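# Close power enclosure door and turn its latch

## Task

Swing the power enclosure's door shut, then rotate its quarter-turn latch until it reaches its end stop. The door and latch must stay that way with the robot no longer holding them. The robot must not fall or finish leaning over. Nothing the robot is still touching at the end may sag by more than about a fingernail's width once left alone. Finish by releasing everything and backing the hands away.

## Robot and tools

ROBOT. A Rainbow Robotics RB-Y1: a wheeled base (two drive wheels, two rear casters, 0.66 m long, 0.58 m wide, front edge 0.10 m ahead of the drive axle), a torso whose lower leg folds, a head with a camera, and two 7-joint arms, each with a parallel gripper and a wrist camera. The base cannot strafe. A bent leg can reach past the base's front edge.

FRAMES. Base frame: origin on the floor between the drive wheels, x forward, y left, z up. The chest, left_hand and right_hand points in results are in this frame; a hand point is the spot between its finger pads, fingers along its -z, closing along its x. Printed hand positions drift from truth, worse at full reach. Odometry frame is the base frame at scene start; base_odometry counts wheel turns only, so slip looks like travel. Heading runs -3.142 to 3.142, left positive.

execute_actions. Argument "actions" is a list holding one action, or empty (then it only reports state and images). Optional "cameras": list of head_camera, left_wrist_camera, right_wrist_camera or all; omitted/null means all, [] means none. An action may contain:
- "base": exactly one of {"translate_m": d}, a relative straight drive in metres from where the base is now, forward positive, -3 to 3; or {"rotate_rad": d}, a relative turn in place in radians, counter-clockwise (left) positive, -3.2 to 3.2. A drive needing more than 8.667 s at its top speed is refused.
- "joints": one object keyed by joint name, each value an absolute target (radians, or metres for grippers); both arms, torso and head go in this same object. Ranges: torso_squat_rad 0 to 1.2 (higher lowers a level chest); torso_shift_rad -0.3 to 0.6 (hips forward when positive); torso_pitch_rad -0.2 to 1.4 (forward bow positive); torso_yaw_rad -1.5 to 1.5 (left positive). Left arm: shoulder_pitch -2.356 to 2.356 (0 down, negative raises forward), shoulder_roll 0 to 3.141 (out to the left), shoulder_yaw -2.094 to 2.094, elbow -2.617 to 0.01 (negative bends), forearm_roll -3.141 to 3.141, wrist_pitch -1.57 to 1.919 (negative tips hand forward), hand_roll -2.705 to 2.705, left_gripper_m 0 to 0.1 (pad gap). Right arm has the same names with right_ prefix and same ranges except right_shoulder_roll_rad -3.141 to 0 (negative lifts outward); its yaw and rolls share the left's sign sense. head_pan_rad -0.523 to 0.523 (left positive), head_tilt_rad -0.35 to 1.57 (down positive). Joints count as reached within 0.02 rad or 0.004 m.
- "speeds": caps for this action only, translate_m 0.05 to 0.4 m/s, rotate_rad 0.1 to 1.509 rad/s; defaults are the top values.
- "min_time_s": 0.1 to 8, a minimum duration for each arm and head motion.
All motions in an action start together. Unnamed joints or base may keep driving to an earlier target. Unknown keys or out-of-range numbers get the whole call refused with no motion. One action lasts at most 15 s. Top joint speeds: arms 1 rad/s (wrist-area joints 1.5), head 1.5, squat and pitch 0.3, shift 0.15, torso yaw 0.6, grippers 0.1 m/s.

Torso combinations must also hold: squat+shift<=1.52; squat-shift+pitch<=1.57; shift+0.5 pitch-0.4 squat<=0.7; shift+0.3 pitch-0.5 squat<=0.39, else the torso stops short with off_target.

OTHER TOOLS. wait(seconds 0 to 10) commands nothing and returns state and images. zoom_image(camera, region [x0,y0,x1,y1] in pixels, top-left origin, at most 504x504) enlarges part of that camera's latest image; head images are 896x504, wrist images 644x364. read_manual returns licence text only. finished_scene(scene) closes the current scene, given its number, and reports success; it is final.

RESULT LINES. base_status and joint_status per motion: done (for the base, wheels turned the commanded amount, slip possible); off_target (resting short, maybe still pushing); limit_stop_at_<name> (built-in limit); limit_stop_at_own_body (self-collision guard stopped it before contact; move the arm and torso apart); contact_stop (torso or arm hit something firm); time_out; stopped_with_arm (torso halted because an arm contact-stopped). After contact_stop, time_out or stopped_with_arm, the whole group (torso, left arm, or right arm) freezes and forgets targets. Back off in a separate action, arms before torso. "joint command not followed" with a cause line means an arm target was withheld by the arm-collision check; grippers still move, and withheld targets may be retried later. on_its_own lists uncommanded joints; "held at" is a target, not a position. Motor temperatures are listed per arm; MOTOR HOT appears from 65 °C, and at 80 °C an OVER-TEMPERATURE FAULT brakes the arm and skips the rest of the call (limit_stop_at_motor_heat); resend targets afterwards. If any call reports a stop, later calls in that same reply are skipped.

CAUTIONS. The base keeps driving into furniture with no stop; a bent leg hitting furniture can shove the robot backward unseen in odometry. Never let the arms strike or squeeze each other, fingers included. Contact torque reaching a joint's limit (shoulders 60.9, elbow 31.3, wrist-area 21.7 N m) freezes the robot for 10 s. Each arm carries about 3 kg; heavy loads far forward can tip the robot. To grip, command an opening at least 0.005 m under the object's width; off_target then is normal. Avoid slams, drops and hard pushes. The robot holds its last command while you are thinking, and base moves count from the last reported state. Camera calibration (K, distortion, T_world_to_cam in base frame) is approximate; wrist camera poses carry extra error from arm joints.

Each tool is called after "Emit:" by a JSON object that holds its "api" and its "payload", one argument or row to a line.

## Session

Emit:
{"api": "execute_actions", "payload": {
  "actions": []
}}

Scene clock: 0.00 s.
Motor temperatures (°C, as the motors report them): left_arm=[27 31 29 30 32 37 32] | right_arm=[29 28 28 32 29 35 39]
base_odometry: x=+0.000 y=+0.000 heading=+0.000 (m, m, rad; odometry frame)
base_status: not commanded
joint_positions: torso_squat_rad=+0.350 torso_shift_rad=+0.001 torso_pitch_rad=+0.001 torso_yaw_rad=+0.000 left_shoulder_pitch_rad=-0.044 left_shoulder_roll_rad=-0.004 left_shoulder_yaw_rad=+0.030 left_elbow_rad=-0.254 left_forearm_roll_rad=-0.011 left_wrist_pitch_rad=-0.001 left_hand_roll_rad=+0.011 left_gripper_m=+0.100 right_shoulder_pitch_rad=-0.016 right_shoulder_roll_rad=-0.018 right_shoulder_yaw_rad=-0.009 right_elbow_rad=-0.238 right_forearm_roll_rad=+0.051 right_wrist_pitch_rad=+0.027 right_hand_roll_rad=+0.014 right_gripper_m=+0.099 head_pan_rad=+0.000 head_tilt_rad=+0.401
joint_status: not commanded
chest: x=-0.2271 y=+0.0002 z=+1.2475 quat_wxyz=(+1.000, +0.000, +0.000, +0.000) (m; base frame)
left_hand: x=-0.0731 y=+0.2190 z=+0.5786 quat_wxyz=(+0.989, -0.001, -0.147, +0.007) (m; base frame)
right_hand: x=-0.1068 y=-0.2339 z=+0.5718 quat_wxyz=(+0.993, -0.013, -0.112, +0.031) (m; base frame)
pictures: head_camera, left_wrist_camera, right_wrist_camera
Images, in order (width x height): head_camera 896x504, left_wrist_camera 644x364, right_wrist_camera 644x364.

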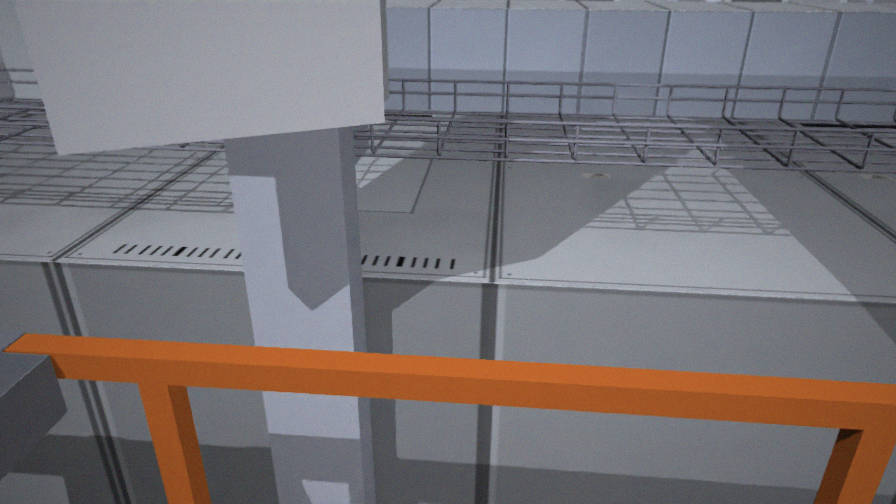

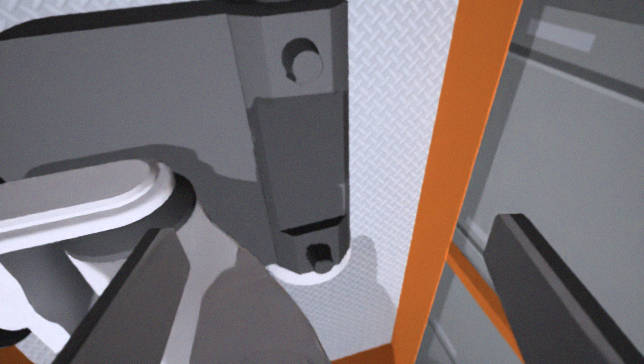

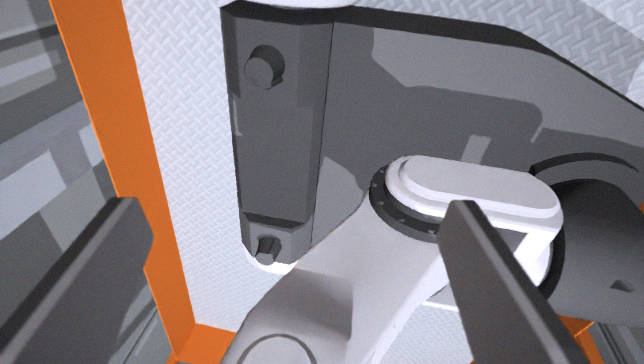

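Emit:
{"api": "execute_actions", "payload": {
  "actions": [
    {"joints":{"head_tilt_rad":0.0,"head_pan_rad":0.3}}
  ],
  "cameras": ["head_camera"]
}}

Emit:
{"api": "execute_actions", "payload": {
  "actions": [
    {"joints":{"head_tilt_rad":0.9,"head_pan_rad":0.3}}
  ],
  "cameras": ["head_camera"]
}}

Scene clock: 5.43 s.
Motor temperatures (°C, as the motors report them): left_arm=[27 31 29 30 32 37 32] | right_arm=[29 28 28 32 29 35 39]
base_odometry: x=+0.000 y=+0.000 heading=+0.000 (m, m, rad; odometry frame)
base_status: not commanded
joint_positions: torso_squat_rad=+0.350 torso_shift_rad=+0.001 torso_pitch_rad=+0.001 torso_yaw_rad=+0.000 left_shoulder_pitch_rad=-0.044 left_shoulder_roll_rad=-0.004 left_shoulder_yaw_rad=+0.030 left_elbow_rad=-0.254 left_forearm_roll_rad=-0.011 left_wrist_pitch_rad=-0.001 left_hand_roll_rad=+0.011 left_gripper_m=+0.100 right_shoulder_pitch_rad=-0.016 right_shoulder_roll_rad=-0.018 right_shoulder_yaw_rad=-0.009 right_elbow_rad=-0.238 right_forearm_roll_rad=+0.051 right_wrist_pitch_rad=+0.027 right_hand_roll_rad=+0.014 right_gripper_m=+0.099 head_pan_rad=+0.300 head_tilt_rad=+0.000
joint_status: all done
chest: x=-0.2271 y=+0.0002 z=+1.2475 quat_wxyz=(+1.000, +0.000, +0.000, +0.000) (m; base frame)
left_hand: x=-0.0731 y=+0.2190 z=+0.5786 quat_wxyz=(+0.989, -0.001, -0.147, +0.007) (m; base frame)
right_hand: x=-0.1068 y=-0.2339 z=+0.5718 quat_wxyz=(+0.993, -0.013, -0.112, +0.031) (m; base frame)
pictures: head_camera
camera_calibration (this result's frames):
head_camera: T_world_to_cam=[[0.334248, -0.942282, 0.0195874, 0.0395489], [-0.0189215, -0.0274874, -0.999443, 1.50635], [0.942295, 0.333691, -0.027017, 0.185745], [0, 0, 0, 1]] pos_world=[-0.159744, 0.0166904, 1.50976]
Images, in order (width x height): head_camera 896x504.

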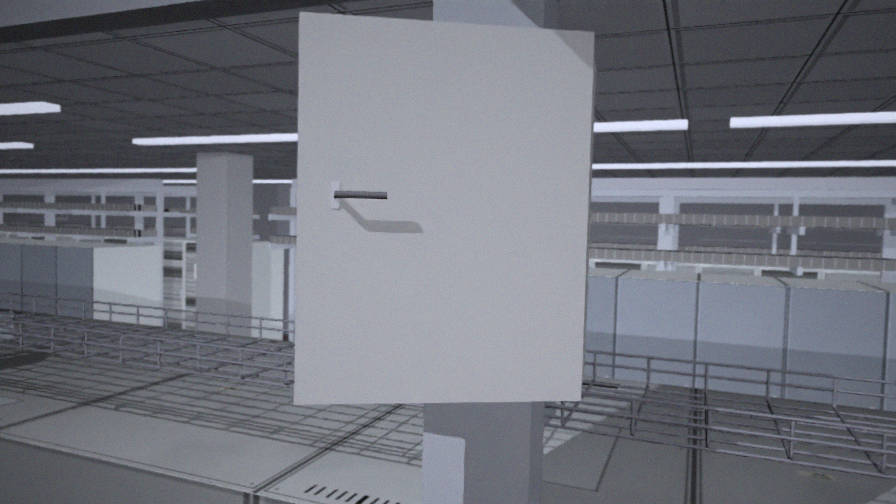

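Scene clock: 6.70 s.
Motor temperatures (°C, as the motors report them): left_arm=[27 31 29 30 32 37 32] | right_arm=[29 28 28 32 29 35 39]
base_odometry: x=+0.000 y=+0.000 heading=+0.000 (m, m, rad; odometry frame)
base_status: not commanded
joint_positions: torso_squat_rad=+0.350 torso_shift_rad=+0.001 torso_pitch_rad=+0.001 torso_yaw_rad=+0.000 left_shoulder_pitch_rad=-0.044 left_shoulder_roll_rad=-0.004 left_shoulder_yaw_rad=+0.030 left_elbow_rad=-0.254 left_forearm_roll_rad=-0.011 left_wrist_pitch_rad=-0.001 left_hand_roll_rad=+0.011 left_gripper_m=+0.100 right_shoulder_pitch_rad=-0.016 right_shoulder_roll_rad=-0.018 right_shoulder_yaw_rad=-0.009 right_elbow_rad=-0.238 right_forearm_roll_rad=+0.051 right_wrist_pitch_rad=+0.027 right_hand_roll_rad=+0.014 right_gripper_m=+0.099 head_pan_rad=+0.300 head_tilt_rad=+0.900
joint_status: all done
chest: x=-0.2271 y=+0.0002 z=+1.2475 quat_wxyz=(+1.000, +0.000, +0.000, +0.000) (m; base frame)
left_hand: x=-0.0731 y=+0.2190 z=+0.5786 quat_wxyz=(+0.989, -0.001, -0.147, +0.007) (m; base frame)
right_hand: x=-0.1068 y=-0.2339 z=+0.5718 quat_wxyz=(+0.993, -0.013, -0.112, +0.031) (m; base frame)
pictures: head_camera
camera_calibration (this result's frames):
head_camera: T_world_to_cam=[[0.334237, -0.942271, -0.0202944, 0.0972795], [-0.757407, -0.255724, -0.600783, 0.777876], [0.56091, 0.216175, -0.799155, 1.22531], [0, 0, 0, 1]] pos_world=[-0.130635, 0.0257033, 1.44852]
Images, in order (width x height): head_camera 896x504.

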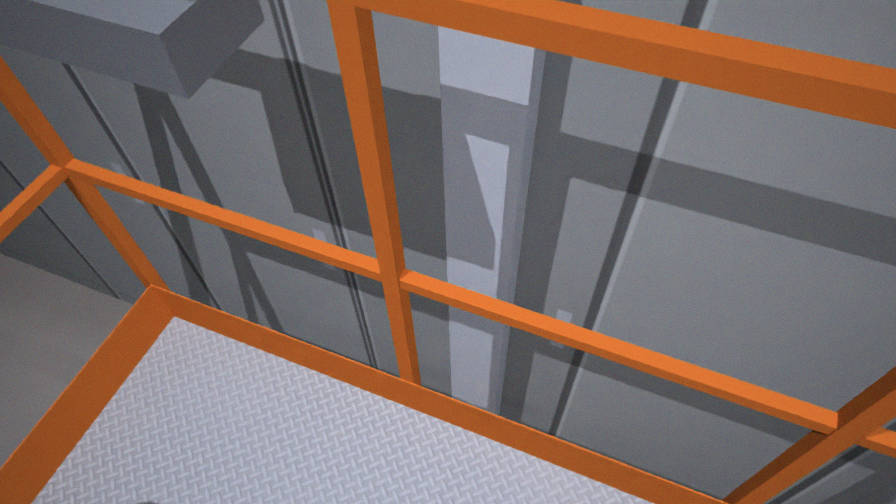

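Emit:
{"api": "execute_actions", "payload": {
  "actions": [
    {"joints":{"head_tilt_rad":0.0,"head_pan_rad":0.3,"left_elbow_rad":-2.3,"left_shoulder_roll_rad":0.1,"left_wrist_pitch_rad":0.6}}
  ],
  "cameras": []
}}

Emit:
{"api": "execute_actions", "payload": {
  "actions": [
    {"base":{"translate_m":0.15}}
  ]
}}

Scene clock: 16.20 s.
Motor temperatures (°C, as the motors report them): left_arm=[27 31 29 30 32 37 32] | right_arm=[29 28 28 32 29 35 39]
base_odometry: x=+0.000 y=+0.000 heading=+0.000 (m, m, rad; odometry frame)
base_status: not commanded
joint_positions: torso_squat_rad=+0.350 torso_shift_rad=+0.001 torso_pitch_rad=+0.001 torso_yaw_rad=+0.000 left_shoulder_pitch_rad=-0.044 left_shoulder_roll_rad=+0.100 left_shoulder_yaw_rad=+0.030 left_elbow_rad=-2.300 left_forearm_roll_rad=-0.011 left_wrist_pitch_rad=+0.600 left_hand_roll_rad=+0.011 left_gripper_m=+0.100 right_shoulder_pitch_rad=-0.016 right_shoulder_roll_rad=-0.018 right_shoulder_yaw_rad=-0.009 right_elbow_rad=-0.238 right_forearm_roll_rad=+0.051 right_wrist_pitch_rad=+0.027 right_hand_roll_rad=+0.014 right_gripper_m=+0.099 head_pan_rad=+0.300 head_tilt_rad=+0.000
joint_status: all done
chest: x=-0.2271 y=+0.0002 z=+1.2475 quat_wxyz=(+1.000, +0.000, +0.000, +0.000) (m; base frame)
left_hand: x=+0.2479 y=+0.2381 z=+1.2499 quat_wxyz=(+0.643, +0.040, -0.764, -0.029) (m; base frame)
right_hand: x=-0.1068 y=-0.2339 z=+0.5718 quat_wxyz=(+0.993, -0.013, -0.112, +0.031) (m; base frame)
pictures: none
No camera images: the call's "cameras" was empty. Leave "cameras" out to get every camera's image.

Scene clock: 17.73 s.
Motor temperatures (°C, as the motors report them): left_arm=[27 31 29 30 32 37 32] | right_arm=[29 28 28 32 29 35 39]
base_odometry: x=+0.150 y=+0.000 heading=+0.000 (m, m, rad; odometry frame)
base_status: done
joint_positions: torso_squat_rad=+0.350 torso_shift_rad=+0.001 torso_pitch_rad=+0.001 torso_yaw_rad=+0.000 left_shoulder_pitch_rad=-0.044 left_shoulder_roll_rad=+0.100 left_shoulder_yaw_rad=+0.030 left_elbow_rad=-2.300 left_forearm_roll_rad=-0.011 left_wrist_pitch_rad=+0.600 left_hand_roll_rad=+0.011 left_gripper_m=+0.100 right_shoulder_pitch_rad=-0.016 right_shoulder_roll_rad=-0.018 right_shoulder_yaw_rad=-0.009 right_elbow_rad=-0.238 right_forearm_roll_rad=+0.051 right_wrist_pitch_rad=+0.027 right_hand_roll_rad=+0.014 right_gripper_m=+0.099 head_pan_rad=+0.300 head_tilt_rad=+0.000
joint_status: not commanded
chest: x=-0.2270 y=+0.0002 z=+1.2475 quat_wxyz=(+1.000, +0.000, +0.000, +0.000) (m; base frame)
left_hand: x=+0.2480 y=+0.2381 z=+1.2498 quat_wxyz=(+0.643, +0.040, -0.764, -0.029) (m; base frame)
right_hand: x=-0.1067 y=-0.2339 z=+0.5718 quat_wxyz=(+0.993, -0.013, -0.112, +0.031) (m; base frame)
pictures: head_camera, left_wrist_camera, right_wrist_camera
camera_calibration (this result's frames):
head_camera: T_world_to_cam=[[0.334257, -0.94228, 0.0195072, 0.0395956], [-0.0191507, -0.0274839, -0.999439, 1.50631], [0.942287, 0.333696, -0.027232, 0.185854], [0, 0, 0, 1]] pos_world=[-0.159516, 0.0166906, 1.50975]
left_wrist_camera: T_world_to_cam=[[-0.174412, -0.166099, 0.970563, -1.12813], [-0.569415, -0.787135, -0.237033, 0.663621], [0.803335, -0.593995, 0.0427065, -0.0267525], [0, 0, 0, 1]] pos_world=[0.202607, 0.319086, 1.25337]
right_wrist_camera: T_world_to_cam=[[-0.975819, -0.108449, -0.189779, -0.0307267], [-0.201661, 0.781615, 0.590264, -0.144371], [0.0843203, 0.614262, -0.784584, 0.685035], [0, 0, 0, 1]] pos_world=[-0.11686, -0.311281, 0.616854]
Images, in order (width x height): head_camera 896x504, left_wrist_camera 644x364, right_wrist_camera 644x364.

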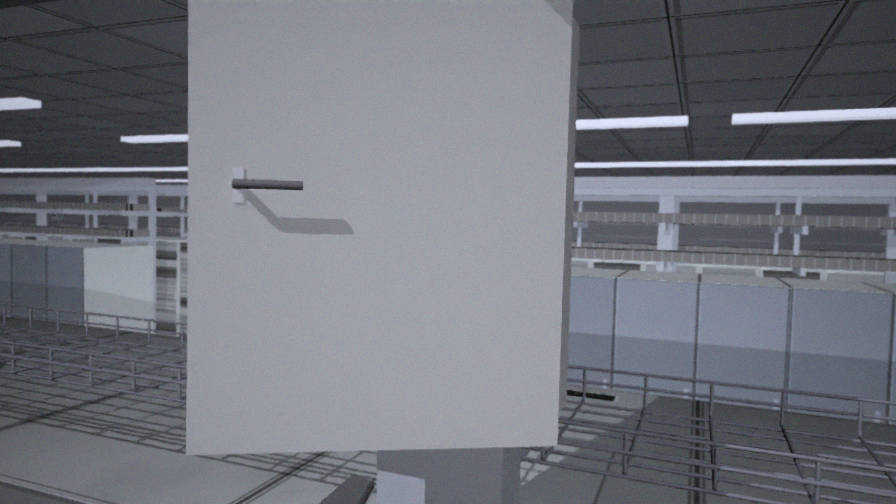

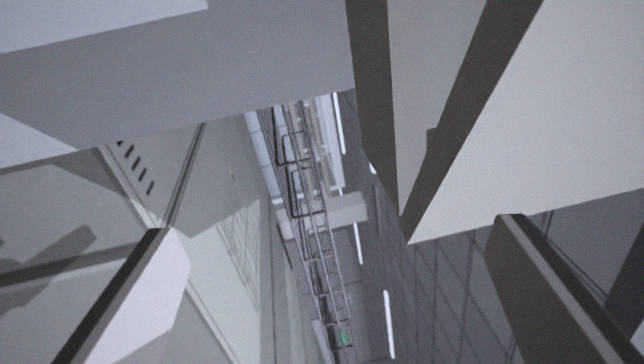

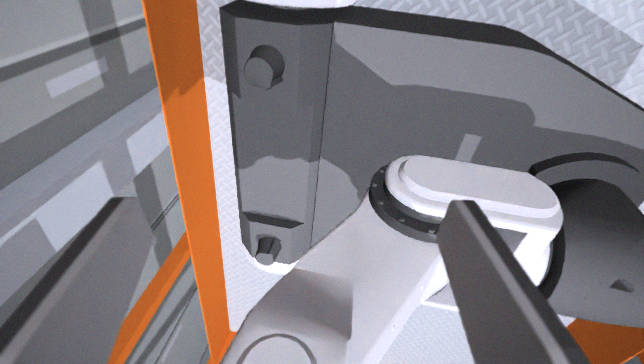

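Emit:
{"api": "execute_actions", "payload": {
  "actions": [
    {"base":{"translate_m":-0.22}}
  ],
  "cameras": ["right_wrist_camera"]
}}

Emit:
{"api": "execute_actions", "payload": {
  "actions": [
    {"joints":{"left_shoulder_pitch_rad":0,"left_shoulder_roll_rad":2.575,"left_shoulder_yaw_rad":0,"left_elbow_rad":-1.755,"left_forearm_roll_rad":0,"left_wrist_pitch_rad":0.185,"left_hand_roll_rad":-0.567,"left_gripper_m":0.05}}
  ]
}}

Scene clock: 38.50 s.
Motor temperatures (°C, as the motors report them): left_arm=[27 31 29 31 32 37 32] | right_arm=[29 28 28 32 29 35 39]
base_odometry: x=-0.070 y=+0.000 heading=+0.000 (m, m, rad; odometry frame)
base_status: done
joint_positions: torso_squat_rad=+0.350 torso_shift_rad=+0.001 torso_pitch_rad=+0.000 torso_yaw_rad=+0.000 left_shoulder_pitch_rad=-0.044 left_shoulder_roll_rad=+0.100 left_shoulder_yaw_rad=+0.030 left_elbow_rad=-2.300 left_forearm_roll_rad=-0.011 left_wrist_pitch_rad=+0.600 left_hand_roll_rad=+0.011 left_gripper_m=+0.100 right_shoulder_pitch_rad=-0.016 right_shoulder_roll_rad=-0.018 right_shoulder_yaw_rad=-0.009 right_elbow_rad=-0.238 right_forearm_roll_rad=+0.051 right_wrist_pitch_rad=+0.027 right_hand_roll_rad=+0.014 right_gripper_m=+0.099 head_pan_rad=+0.300 head_tilt_rad=+0.000
joint_status: not commanded
chest: x=-0.2272 y=+0.0002 z=+1.2475 quat_wxyz=(+1.000, +0.000, +0.000, +0.000) (m; base frame)
left_hand: x=+0.2478 y=+0.2382 z=+1.2499 quat_wxyz=(+0.643, +0.040, -0.764, -0.029) (m; base frame)
right_hand: x=-0.1068 y=-0.2339 z=+0.5718 quat_wxyz=(+0.993, -0.013, -0.112, +0.031) (m; base frame)
pictures: right_wrist_camera
camera_calibration (this result's frames):
right_wrist_camera: T_world_to_cam=[[-0.975805, -0.108383, -0.18989, -0.0307725], [-0.201676, 0.781628, 0.590241, -0.144376], [0.0844516, 0.614256, -0.784575, 0.685058], [0, 0, 0, 1]] pos_world=[-0.116999, -0.311288, 0.616853]
Images, in order (width x height): right_wrist_camera 644x364.

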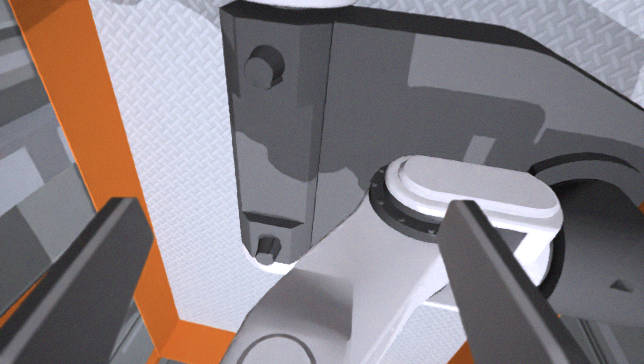

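Scene clock: 42.13 s.
Motor temperatures (°C, as the motors report them): left_arm=[27 31 29 31 32 37 32] | right_arm=[29 28 28 32 29 35 39]
base_odometry: x=-0.070 y=+0.000 heading=+0.000 (m, m, rad; odometry frame)
base_status: not commanded
joint_positions: torso_squat_rad=+0.350 torso_shift_rad=+0.001 torso_pitch_rad=+0.000 torso_yaw_rad=+0.000 left_shoulder_pitch_rad=+0.000 left_shoulder_roll_rad=+2.575 left_shoulder_yaw_rad=+0.000 left_elbow_rad=-1.755 left_forearm_roll_rad=+0.000 left_wrist_pitch_rad=+0.185 left_hand_roll_rad=-0.567 left_gripper_m=+0.050 right_shoulder_pitch_rad=-0.016 right_shoulder_roll_rad=-0.018 right_shoulder_yaw_rad=-0.009 right_elbow_rad=-0.238 right_forearm_roll_rad=+0.051 right_wrist_pitch_rad=+0.027 right_hand_roll_rad=+0.014 right_gripper_m=+0.099 head_pan_rad=+0.300 head_tilt_rad=+0.000
joint_status: all done
chest: x=-0.2272 y=+0.0002 z=+1.2475 quat_wxyz=(+1.000, +0.000, +0.000, +0.000) (m; base frame)
left_hand: x=+0.2921 y=+0.3593 z=+1.5465 quat_wxyz=(+0.000, +0.707, +0.000, -0.707) (m; base frame)
right_hand: x=-0.1068 y=-0.2339 z=+0.5718 quat_wxyz=(+0.993, -0.013, -0.112, +0.031) (m; base frame)
pictures: head_camera, left_wrist_camera, right_wrist_camera
camera_calibration (this result's frames):
head_camera: T_world_to_cam=[[0.334251, -0.94228, 0.0196049, 0.0395369], [-0.018842, -0.027478, -0.999445, 1.50637], [0.942296, 0.333696, -0.026939, 0.185669], [0, 0, 0, 1]] pos_world=[-0.159788, 0.0166896, 1.50976]
left_wrist_camera: T_world_to_cam=[[-0.00659499, 0.0684621, -0.997632, 1.52227], [-0.607328, 0.792303, 0.0583863, -0.15891], [0.794424, 0.606275, 0.0363538, -0.421644], [0, 0, 0, 1]] pos_world=[0.248493, 0.277319, 1.54327]
right_wrist_camera: T_world_to_cam=[[-0.975791, -0.108398, -0.189951, -0.0306934], [-0.201726, 0.781611, 0.590246, -0.144398], [0.0844863, 0.614275, -0.784556, 0.685045], [0, 0, 0, 1]] pos_world=[-0.116956, -0.31127, 0.616856]
Images, in order (width x height): head_camera 896x504, left_wrist_camera 644x364, right_wrist_camera 644x364.

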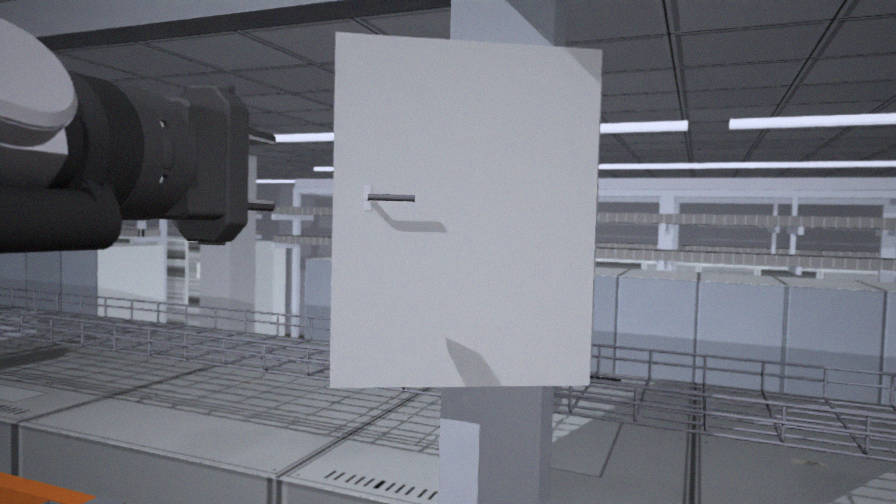

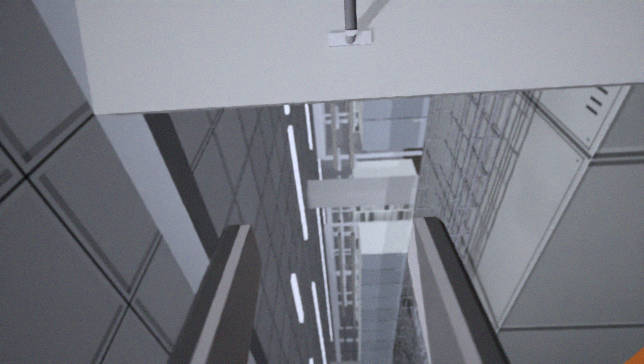

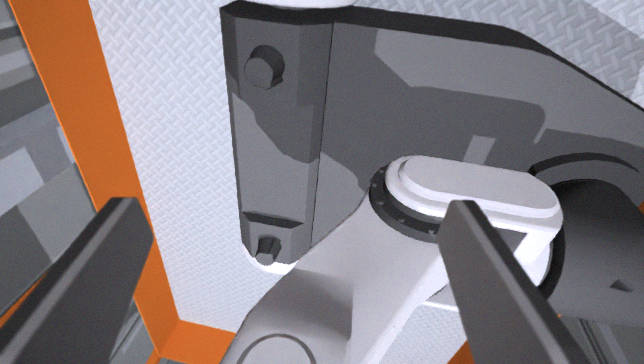

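Emit:
{"api": "execute_actions", "payload": {
  "actions": [
    {"base":{"translate_m":0.11}}
  ],
  "cameras": ["head_camera","left_wrist_camera"]
}}

Scene clock: 47.57 s.
Motor temperatures (°C, as the motors report them): left_arm=[27 31 29 31 32 37 32] | right_arm=[29 28 28 32 29 35 39]
base_odometry: x=+0.040 y=+0.000 heading=+0.000 (m, m, rad; odometry frame)
base_status: done
joint_positions: torso_squat_rad=+0.350 torso_shift_rad=+0.001 torso_pitch_rad=+0.001 torso_yaw_rad=+0.000 left_shoulder_pitch_rad=+0.000 left_shoulder_roll_rad=+2.575 left_shoulder_yaw_rad=+0.000 left_elbow_rad=-1.755 left_forearm_roll_rad=+0.000 left_wrist_pitch_rad=+0.185 left_hand_roll_rad=-0.567 left_gripper_m=+0.050 right_shoulder_pitch_rad=-0.016 right_shoulder_roll_rad=-0.018 right_shoulder_yaw_rad=-0.009 right_elbow_rad=-0.238 right_forearm_roll_rad=+0.051 right_wrist_pitch_rad=+0.027 right_hand_roll_rad=+0.014 right_gripper_m=+0.099 head_pan_rad=+0.300 head_tilt_rad=+0.000
joint_status: not commanded
chest: x=-0.2270 y=+0.0002 z=+1.2475 quat_wxyz=(+1.000, +0.000, +0.000, +0.000) (m; base frame)
left_hand: x=+0.2924 y=+0.3594 z=+1.5463 quat_wxyz=(+0.000, +0.707, +0.000, -0.707) (m; base frame)
right_hand: x=-0.1068 y=-0.2339 z=+0.5718 quat_wxyz=(+0.993, -0.013, -0.112, +0.031) (m; base frame)
pictures: head_camera, left_wrist_camera
camera_calibration (this result's frames):
head_camera: T_world_to_cam=[[0.334258, -0.94228, 0.0195038, 0.0396089], [-0.0191442, -0.0274779, -0.999439, 1.50631], [0.942287, 0.333697, -0.0272239, 0.185867], [0, 0, 0, 1]] pos_world=[-0.159543, 0.0166897, 1.50975]
left_wrist_camera: T_world_to_cam=[[-0.00709598, 0.0684619, -0.997628, 1.52217], [-0.607426, 0.792206, 0.0586854, -0.159184], [0.794345, 0.606402, 0.0359641, -0.421343], [0, 0, 0, 1]] pos_world=[0.2488, 0.277399, 1.54305]
Images, in order (width x height): head_camera 896x504, left_wrist_camera 644x364.

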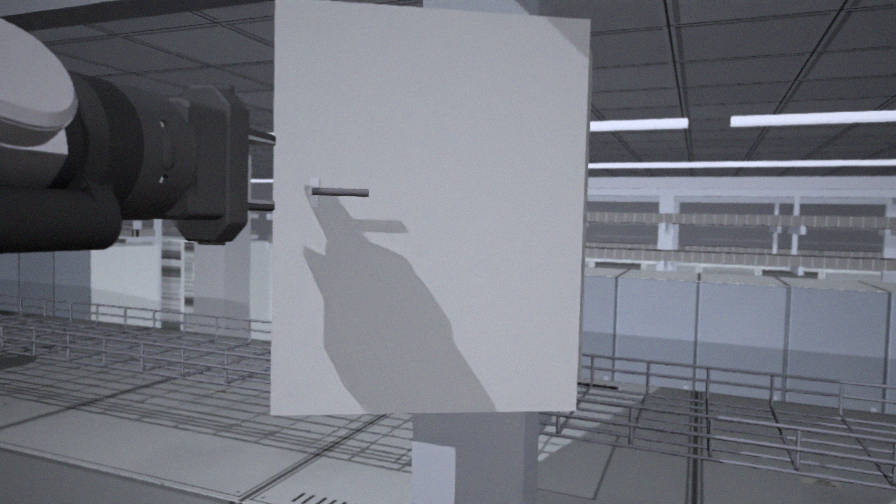

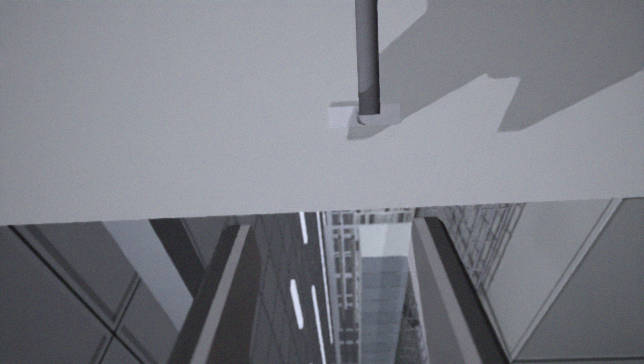

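Emit:
{"api": "execute_actions", "payload": {
  "actions": [
    {"joints":{"left_shoulder_roll_rad":2.649,"left_elbow_rad":-1.86,"left_wrist_pitch_rad":0.29,"left_hand_roll_rad":-0.49}}
  ],
  "cameras": ["head_camera","left_wrist_camera"]
}}

Emit:
{"api": "execute_actions", "payload": {
  "actions": [
    {"base":{"translate_m":0.10},"speeds":{"translate_m":0.06}}
  ],
  "cameras": ["head_camera","left_wrist_camera"]
}}

Scene clock: 54.07 s.
Motor temperatures (°C, as the motors report them): left_arm=[27 31 29 31 32 37 32] | right_arm=[29 28 28 32 29 35 39]
base_odometry: x=+0.040 y=+0.000 heading=+0.000 (m, m, rad; odometry frame)
base_status: not commanded
joint_positions: torso_squat_rad=+0.350 torso_shift_rad=+0.001 torso_pitch_rad=+0.001 torso_yaw_rad=+0.000 left_shoulder_pitch_rad=+0.000 left_shoulder_roll_rad=+2.649 left_shoulder_yaw_rad=+0.000 left_elbow_rad=-1.860 left_forearm_roll_rad=+0.000 left_wrist_pitch_rad=+0.290 left_hand_roll_rad=-0.490 left_gripper_m=+0.050 right_shoulder_pitch_rad=-0.016 right_shoulder_roll_rad=-0.018 right_shoulder_yaw_rad=-0.009 right_elbow_rad=-0.238 right_forearm_roll_rad=+0.051 right_wrist_pitch_rad=+0.027 right_hand_roll_rad=+0.014 right_gripper_m=+0.099 head_pan_rad=+0.300 head_tilt_rad=+0.000
joint_status: all done
chest: x=-0.2270 y=+0.0002 z=+1.2475 quat_wxyz=(+1.000, +0.000, +0.000, +0.000) (m; base frame)
left_hand: x=+0.2892 y=+0.3302 z=+1.5323 quat_wxyz=(+0.001, +0.707, -0.001, -0.707) (m; base frame)
right_hand: x=-0.1068 y=-0.2339 z=+0.5718 quat_wxyz=(+0.993, -0.013, -0.112, +0.031) (m; base frame)
pictures: head_camera, left_wrist_camera
camera_calibration (this result's frames):
head_camera: T_world_to_cam=[[0.334258, -0.942279, 0.0195585, 0.0395703], [-0.0191323, -0.0275319, -0.999438, 1.50631], [0.942287, 0.333696, -0.0272307, 0.185877], [0, 0, 0, 1]] pos_world=[-0.159557, 0.0167314, 1.50975]
left_wrist_camera: T_world_to_cam=[[-0.00705868, 0.0655676, -0.997823, 1.51146], [-0.60746, 0.792348, 0.0563629, -0.13365], [0.794319, 0.606536, 0.0342368, -0.398012], [0, 0, 0, 1]] pos_world=[0.245631, 0.248204, 1.52933]
Images, in order (width x height): head_camera 896x504, left_wrist_camera 644x364.

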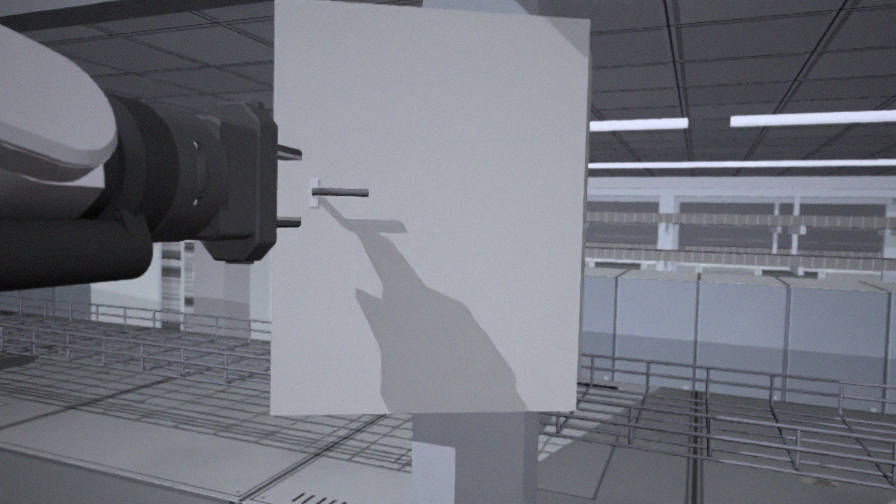

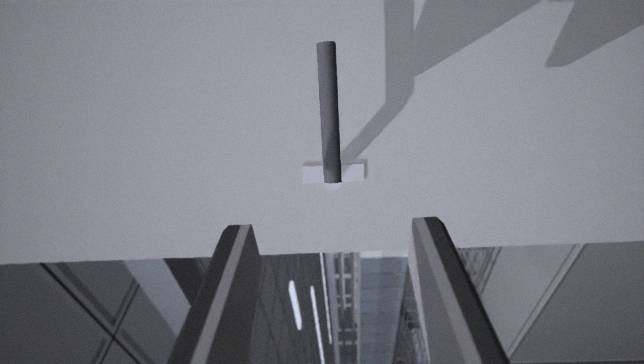

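Scene clock: 56.67 s.
Motor temperatures (°C, as the motors report them): left_arm=[27 31 29 31 32 37 32] | right_arm=[29 28 28 32 29 35 39]
base_odometry: x=+0.140 y=+0.000 heading=+0.000 (m, m, rad; odometry frame)
base_status: done
joint_positions: torso_squat_rad=+0.350 torso_shift_rad=+0.001 torso_pitch_rad=+0.001 torso_yaw_rad=+0.000 left_shoulder_pitch_rad=+0.000 left_shoulder_roll_rad=+2.649 left_shoulder_yaw_rad=+0.000 left_elbow_rad=-1.860 left_forearm_roll_rad=+0.000 left_wrist_pitch_rad=+0.290 left_hand_roll_rad=-0.490 left_gripper_m=+0.050 right_shoulder_pitch_rad=-0.016 right_shoulder_roll_rad=-0.018 right_shoulder_yaw_rad=-0.009 right_elbow_rad=-0.238 right_forearm_roll_rad=+0.051 right_wrist_pitch_rad=+0.027 right_hand_roll_rad=+0.014 right_gripper_m=+0.099 head_pan_rad=+0.300 head_tilt_rad=+0.000
joint_status: not commanded
chest: x=-0.2271 y=+0.0002 z=+1.2475 quat_wxyz=(+1.000, +0.000, +0.000, +0.000) (m; base frame)
left_hand: x=+0.2890 y=+0.3302 z=+1.5324 quat_wxyz=(+0.001, +0.707, -0.001, -0.707) (m; base frame)
right_hand: x=-0.1068 y=-0.2339 z=+0.5718 quat_wxyz=(+0.993, -0.013, -0.112, +0.031) (m; base frame)
pictures: head_camera, left_wrist_camera
camera_calibration (this result's frames):
head_camera: T_world_to_cam=[[0.334255, -0.942278, 0.0196138, 0.0395334], [-0.0189673, -0.0275319, -0.999441, 1.50634], [0.942292, 0.333696, -0.0270752, 0.185775], [0, 0, 0, 1]] pos_world=[-0.159697, 0.0167315, 1.50975]
left_wrist_camera: T_world_to_cam=[[-0.00688828, 0.0655732, -0.997824, 1.51148], [-0.607454, 0.79236, 0.0562643, -0.133589], [0.794325, 0.606519, 0.0343747, -0.398095], [0, 0, 0, 1]] pos_world=[0.245479, 0.24819, 1.52939]
Images, in order (width x height): head_camera 896x504, left_wrist_camera 644x364.

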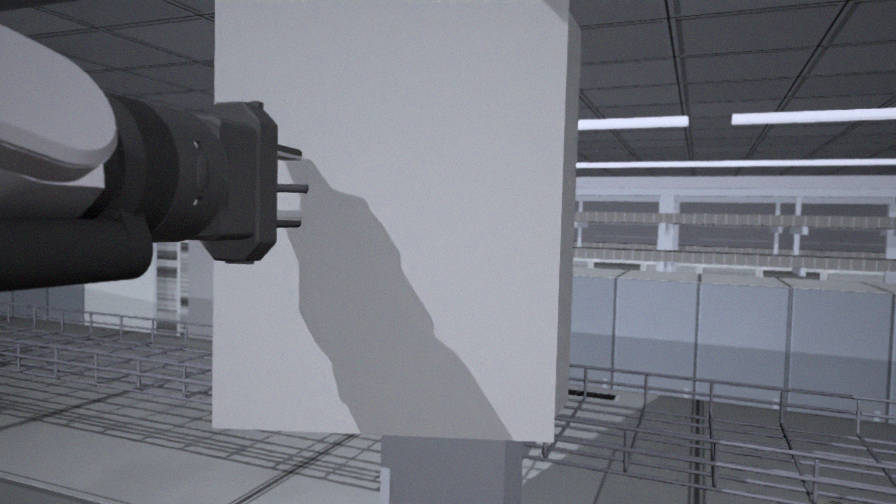

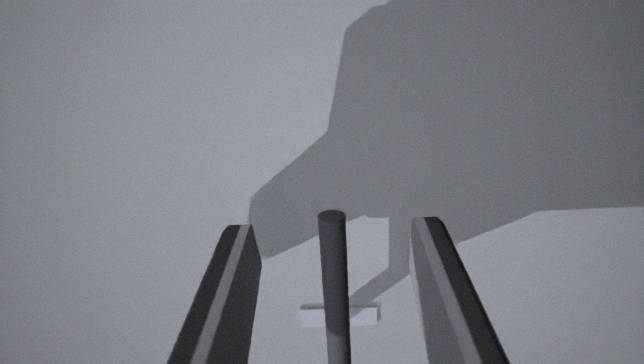

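Emit:
{"api": "execute_actions", "payload": {
  "actions": [
    {"base":{"translate_m":0.045},"speeds":{"translate_m":0.05},"joints":{"left_shoulder_roll_rad":2.54,"left_elbow_rad":-1.80,"left_wrist_pitch_rad":0.23,"left_hand_roll_rad":-0.6},"min_time_s":1.5}
  ],
  "cameras": ["head_camera","left_wrist_camera"]
}}

Scene clock: 61.97 s.
Motor temperatures (°C, as the motors report them): left_arm=[27 31 29 31 32 37 32] | right_arm=[29 28 28 32 29 35 39]
base_odometry: x=+0.185 y=+0.000 heading=+0.000 (m, m, rad; odometry frame)
base_status: done
joint_positions: torso_squat_rad=+0.350 torso_shift_rad=+0.001 torso_pitch_rad=+0.001 torso_yaw_rad=+0.000 left_shoulder_pitch_rad=+0.000 left_shoulder_roll_rad=+2.540 left_shoulder_yaw_rad=+0.000 left_elbow_rad=-1.800 left_forearm_roll_rad=+0.000 left_wrist_pitch_rad=+0.230 left_hand_roll_rad=-0.600 left_gripper_m=+0.050 right_shoulder_pitch_rad=-0.016 right_shoulder_roll_rad=-0.018 right_shoulder_yaw_rad=-0.009 right_elbow_rad=-0.238 right_forearm_roll_rad=+0.051 right_wrist_pitch_rad=+0.027 right_hand_roll_rad=+0.014 right_gripper_m=+0.099 head_pan_rad=+0.300 head_tilt_rad=+0.000
joint_status: all done
chest: x=-0.2271 y=+0.0002 z=+1.2475 quat_wxyz=(+1.000, +0.000, +0.000, +0.000) (m; base frame)
left_hand: x=+0.2912 y=+0.3604 z=+1.5318 quat_wxyz=(+0.000, +0.707, +0.000, -0.707) (m; base frame)
right_hand: x=-0.1067 y=-0.2339 z=+0.5718 quat_wxyz=(+0.993, -0.013, -0.112, +0.031) (m; base frame)
pictures: head_camera, left_wrist_camera
camera_calibration (this result's frames):
head_camera: T_world_to_cam=[[0.334255, -0.942278, 0.0196189, 0.0395285], [-0.0189514, -0.0275317, -0.999441, 1.50635], [0.942292, 0.333696, -0.0270601, 0.185761], [0, 0, 0, 1]] pos_world=[-0.159706, 0.0167315, 1.50975]
left_wrist_camera: T_world_to_cam=[[-0.0069904, 0.0667828, -0.997743, 1.50842], [-0.607427, 0.792307, 0.0572879, -0.157741], [0.794345, 0.606456, 0.0350271, -0.419058], [0, 0, 0, 1]] pos_world=[0.247604, 0.278383, 1.52873]
Images, in order (width x height): head_camera 896x504, left_wrist_camera 644x364.

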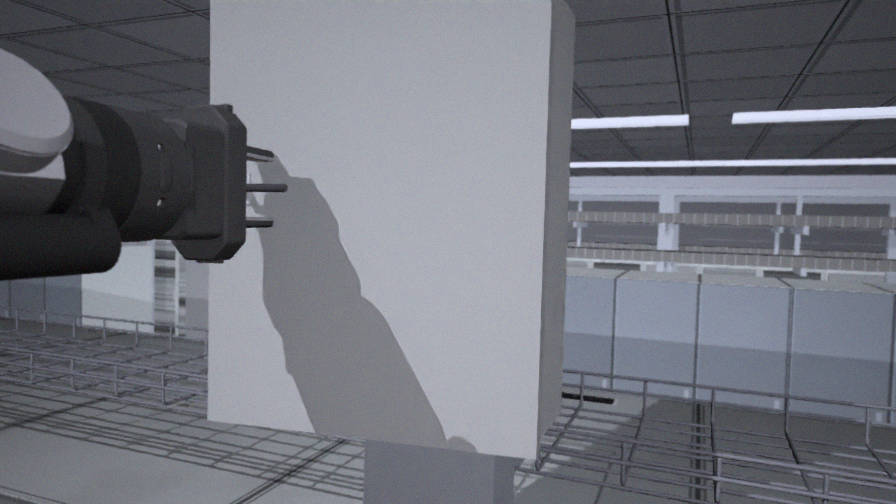

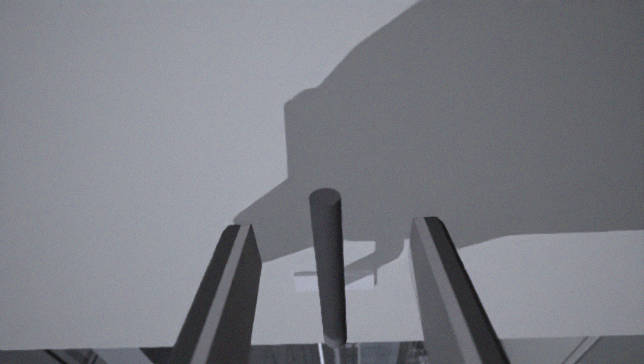

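Emit:
{"api": "execute_actions", "payload": {
  "actions": [
    {"base":{"translate_m":0.018},"speeds":{"translate_m":0.05},"joints":{"left_shoulder_roll_rad":2.494,"left_elbow_rad":-1.767,"left_wrist_pitch_rad":0.197,"left_hand_roll_rad":-0.647,"left_gripper_m":0.04}}
  ],
  "cameras": ["head_camera","left_wrist_camera"]
}}

Scene clock: 69.23 s.
Motor temperatures (°C, as the motors report them): left_arm=[27 31 29 31 32 37 32] | right_arm=[29 28 28 32 29 35 39]
base_odometry: x=+0.203 y=+0.000 heading=+0.000 (m, m, rad; odometry frame)
base_status: done
joint_positions: torso_squat_rad=+0.350 torso_shift_rad=+0.001 torso_pitch_rad=+0.001 torso_yaw_rad=+0.000 left_shoulder_pitch_rad=+0.000 left_shoulder_roll_rad=+2.494 left_shoulder_yaw_rad=+0.000 left_elbow_rad=-1.767 left_forearm_roll_rad=+0.000 left_wrist_pitch_rad=+0.197 left_hand_roll_rad=-0.647 left_gripper_m=+0.040 right_shoulder_pitch_rad=-0.016 right_shoulder_roll_rad=-0.018 right_shoulder_yaw_rad=-0.009 right_elbow_rad=-0.238 right_forearm_roll_rad=+0.051 right_wrist_pitch_rad=+0.027 right_hand_roll_rad=+0.014 right_gripper_m=+0.099 head_pan_rad=+0.300 head_tilt_rad=+0.000
joint_status: all done
chest: x=-0.2271 y=+0.0002 z=+1.2475 quat_wxyz=(+1.000, +0.000, +0.000, +0.000) (m; base frame)
left_hand: x=+0.2920 y=+0.3748 z=+1.5319 quat_wxyz=(+0.000, +0.707, +0.000, -0.707) (m; base frame)
right_hand: x=-0.1068 y=-0.2339 z=+0.5718 quat_wxyz=(+0.993, -0.013, -0.112, +0.031) (m; base frame)
pictures: head_camera, left_wrist_camera
camera_calibration (this result's frames):
head_camera: T_world_to_cam=[[0.334256, -0.942278, 0.0196496, 0.0395045], [-0.0189503, -0.0275639, -0.99944, 1.50634], [0.942292, 0.333696, -0.0270698, 0.185769], [0, 0, 0, 1]] pos_world=[-0.159707, 0.0167546, 1.50975]
left_wrist_camera: T_world_to_cam=[[-0.00702104, 0.0675846, -0.997689, 1.50713], [-0.607516, 0.792191, 0.0579393, -0.169657], [0.794276, 0.606519, 0.0354968, -0.429189], [0, 0, 0, 1]] pos_world=[0.248407, 0.292853, 1.52871]
Images, in order (width x height): head_camera 896x504, left_wrist_camera 644x364.

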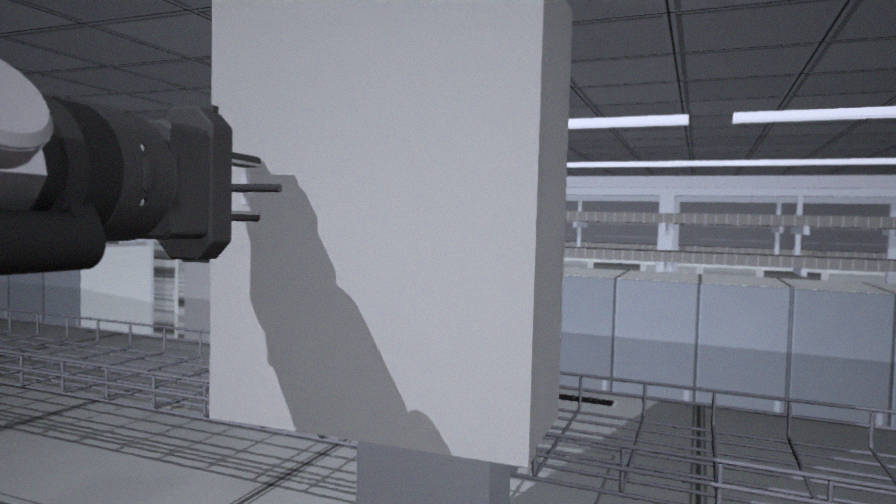

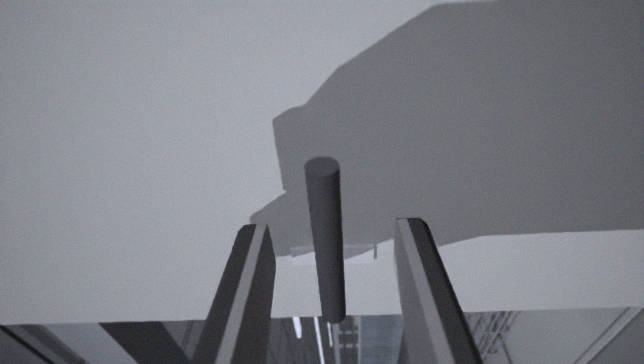

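Emit:
{"api": "execute_actions", "payload": {
  "actions": [
    {"base":{"translate_m":0.005},"joints":{"left_gripper_m":0.016}}
  ],
  "cameras": ["head_camera","left_wrist_camera"]
}}

Emit:
{"api": "execute_actions", "payload": {
  "actions": [
    {"joints":{"left_hand_roll_rad":-1.5}}
  ],
  "cameras": ["head_camera","left_wrist_camera"]
}}

Scene clock: 75.23 s.
Motor temperatures (°C, as the motors report them): left_arm=[27 31 29 31 32 37 32] | right_arm=[29 28 28 32 29 35 39]
base_odometry: x=+0.208 y=+0.000 heading=+0.000 (m, m, rad; odometry frame)
base_status: done
joint_positions: torso_squat_rad=+0.350 torso_shift_rad=+0.001 torso_pitch_rad=+0.001 torso_yaw_rad=+0.000 left_shoulder_pitch_rad=+0.000 left_shoulder_roll_rad=+2.494 left_shoulder_yaw_rad=+0.000 left_elbow_rad=-1.767 left_forearm_roll_rad=+0.000 left_wrist_pitch_rad=+0.197 left_hand_roll_rad=-0.647 left_gripper_m=+0.016 right_shoulder_pitch_rad=-0.016 right_shoulder_roll_rad=-0.018 right_shoulder_yaw_rad=-0.009 right_elbow_rad=-0.238 right_forearm_roll_rad=+0.051 right_wrist_pitch_rad=+0.027 right_hand_roll_rad=+0.014 right_gripper_m=+0.099 head_pan_rad=+0.300 head_tilt_rad=+0.000
joint_status: all done
chest: x=-0.2271 y=+0.0002 z=+1.2475 quat_wxyz=(+1.000, +0.000, +0.000, +0.000) (m; base frame)
left_hand: x=+0.2919 y=+0.3748 z=+1.5321 quat_wxyz=(+0.000, +0.707, +0.000, -0.707) (m; base frame)
right_hand: x=-0.1068 y=-0.2339 z=+0.5718 quat_wxyz=(+0.993, -0.013, -0.112, +0.031) (m; base frame)
pictures: head_camera, left_wrist_camera
camera_calibration (this result's frames):
head_camera: T_world_to_cam=[[0.334276, -0.94227, 0.0196497, 0.0395097], [-0.0189219, -0.0275545, -0.999441, 1.50635], [0.942285, 0.333717, -0.0270403, 0.185741], [0, 0, 0, 1]] pos_world=[-0.159725, 0.0167507, 1.50976]
left_wrist_camera: T_world_to_cam=[[-0.00653576, 0.0676302, -0.997689, 1.50722], [-0.607576, 0.792164, 0.0576785, -0.169268], [0.794235, 0.606549, 0.0359131, -0.429809], [0, 0, 0, 1]] pos_world=[0.248377, 0.292855, 1.52894]
Images, in order (width x height): head_camera 896x504, left_wrist_camera 644x364.

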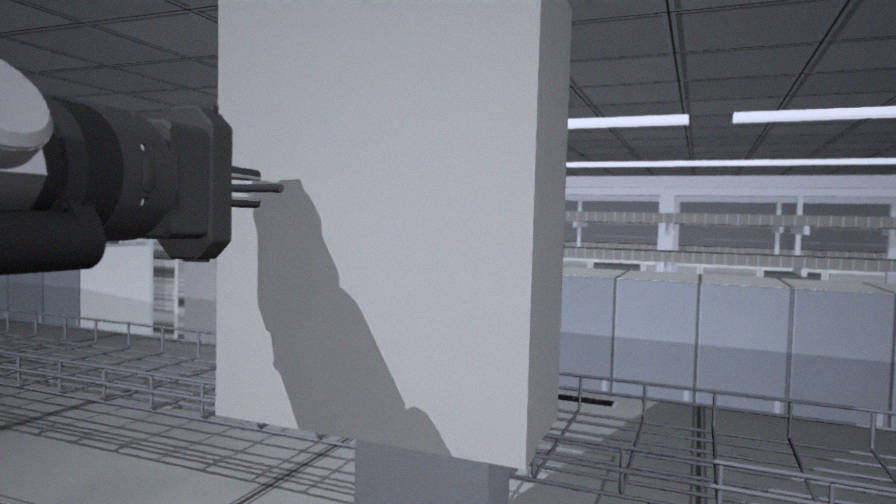

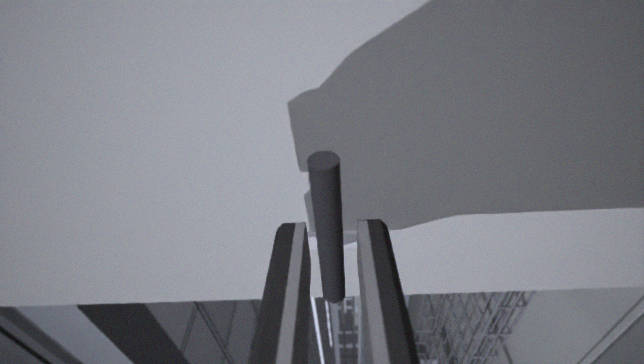

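Scene clock: 76.40 s.
Motor temperatures (°C, as the motors report them): left_arm=[27 31 29 31 32 37 32] | right_arm=[29 28 28 32 29 35 39]
base_odometry: x=+0.208 y=+0.000 heading=+0.000 (m, m, rad; odometry frame)
base_status: not commanded
joint_positions: torso_squat_rad=+0.350 torso_shift_rad=+0.001 torso_pitch_rad=+0.001 torso_yaw_rad=+0.000 left_shoulder_pitch_rad=+0.000 left_shoulder_roll_rad=+2.494 left_shoulder_yaw_rad=-0.001 left_elbow_rad=-1.767 left_forearm_roll_rad=+0.000 left_wrist_pitch_rad=+0.197 left_hand_roll_rad=-1.500 left_gripper_m=+0.019 right_shoulder_pitch_rad=-0.016 right_shoulder_roll_rad=-0.018 right_shoulder_yaw_rad=-0.009 right_elbow_rad=-0.238 right_forearm_roll_rad=+0.051 right_wrist_pitch_rad=+0.027 right_hand_roll_rad=+0.014 right_gripper_m=+0.099 head_pan_rad=+0.300 head_tilt_rad=+0.000
joint_status: all done
chest: x=-0.2271 y=+0.0003 z=+1.2475 quat_wxyz=(+1.000, +0.000, +0.000, +0.000) (m; base frame)
left_hand: x=+0.2919 y=+0.3754 z=+1.5318 quat_wxyz=(-0.292, +0.644, +0.292, -0.644) (m; base frame)
right_hand: x=-0.1068 y=-0.2339 z=+0.5718 quat_wxyz=(+0.993, -0.013, -0.112, +0.031) (m; base frame)
pictures: head_camera, left_wrist_camera
camera_calibration (this result's frames):
head_camera: T_world_to_cam=[[0.334284, -0.942266, 0.0197082, 0.0394693], [-0.018913, -0.0276137, -0.99944, 1.50635], [0.942283, 0.333723, -0.0270519, 0.185753], [0, 0, 0, 1]] pos_world=[-0.159736, 0.0167966, 1.50975]
left_wrist_camera: T_world_to_cam=[[-0.00755829, 0.795252, -0.606231, 0.634417], [-0.60785, 0.477731, 0.634264, -0.934801], [0.794016, 0.373292, 0.479784, -1.02246], [0, 0, 0, 1]] pos_world=[0.248427, 0.323739, 1.46808]
Images, in order (width x height): head_camera 896x504, left_wrist_camera 644x364.

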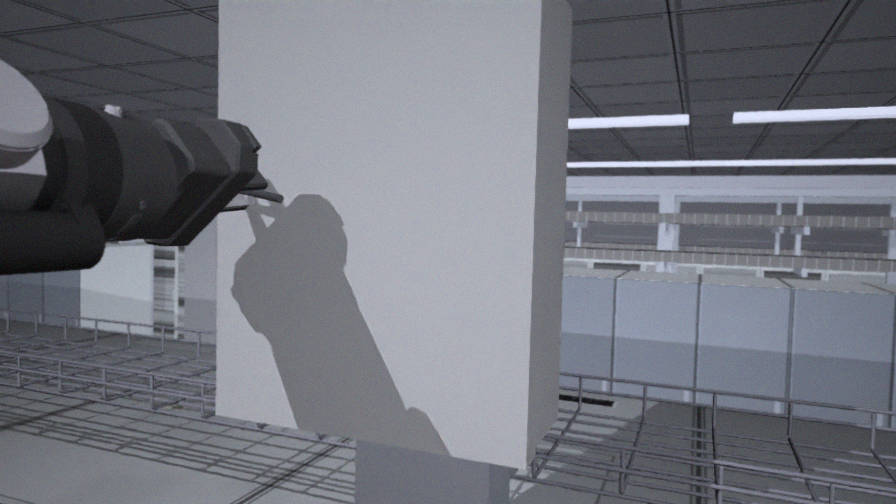

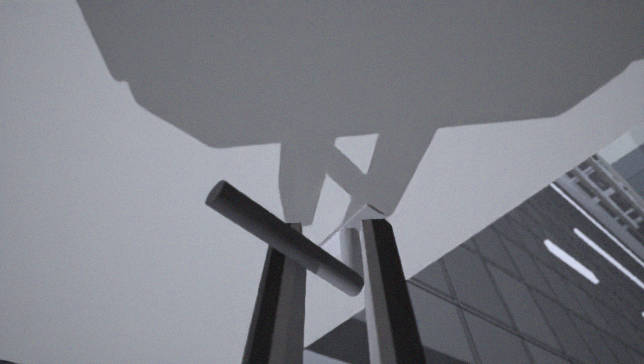

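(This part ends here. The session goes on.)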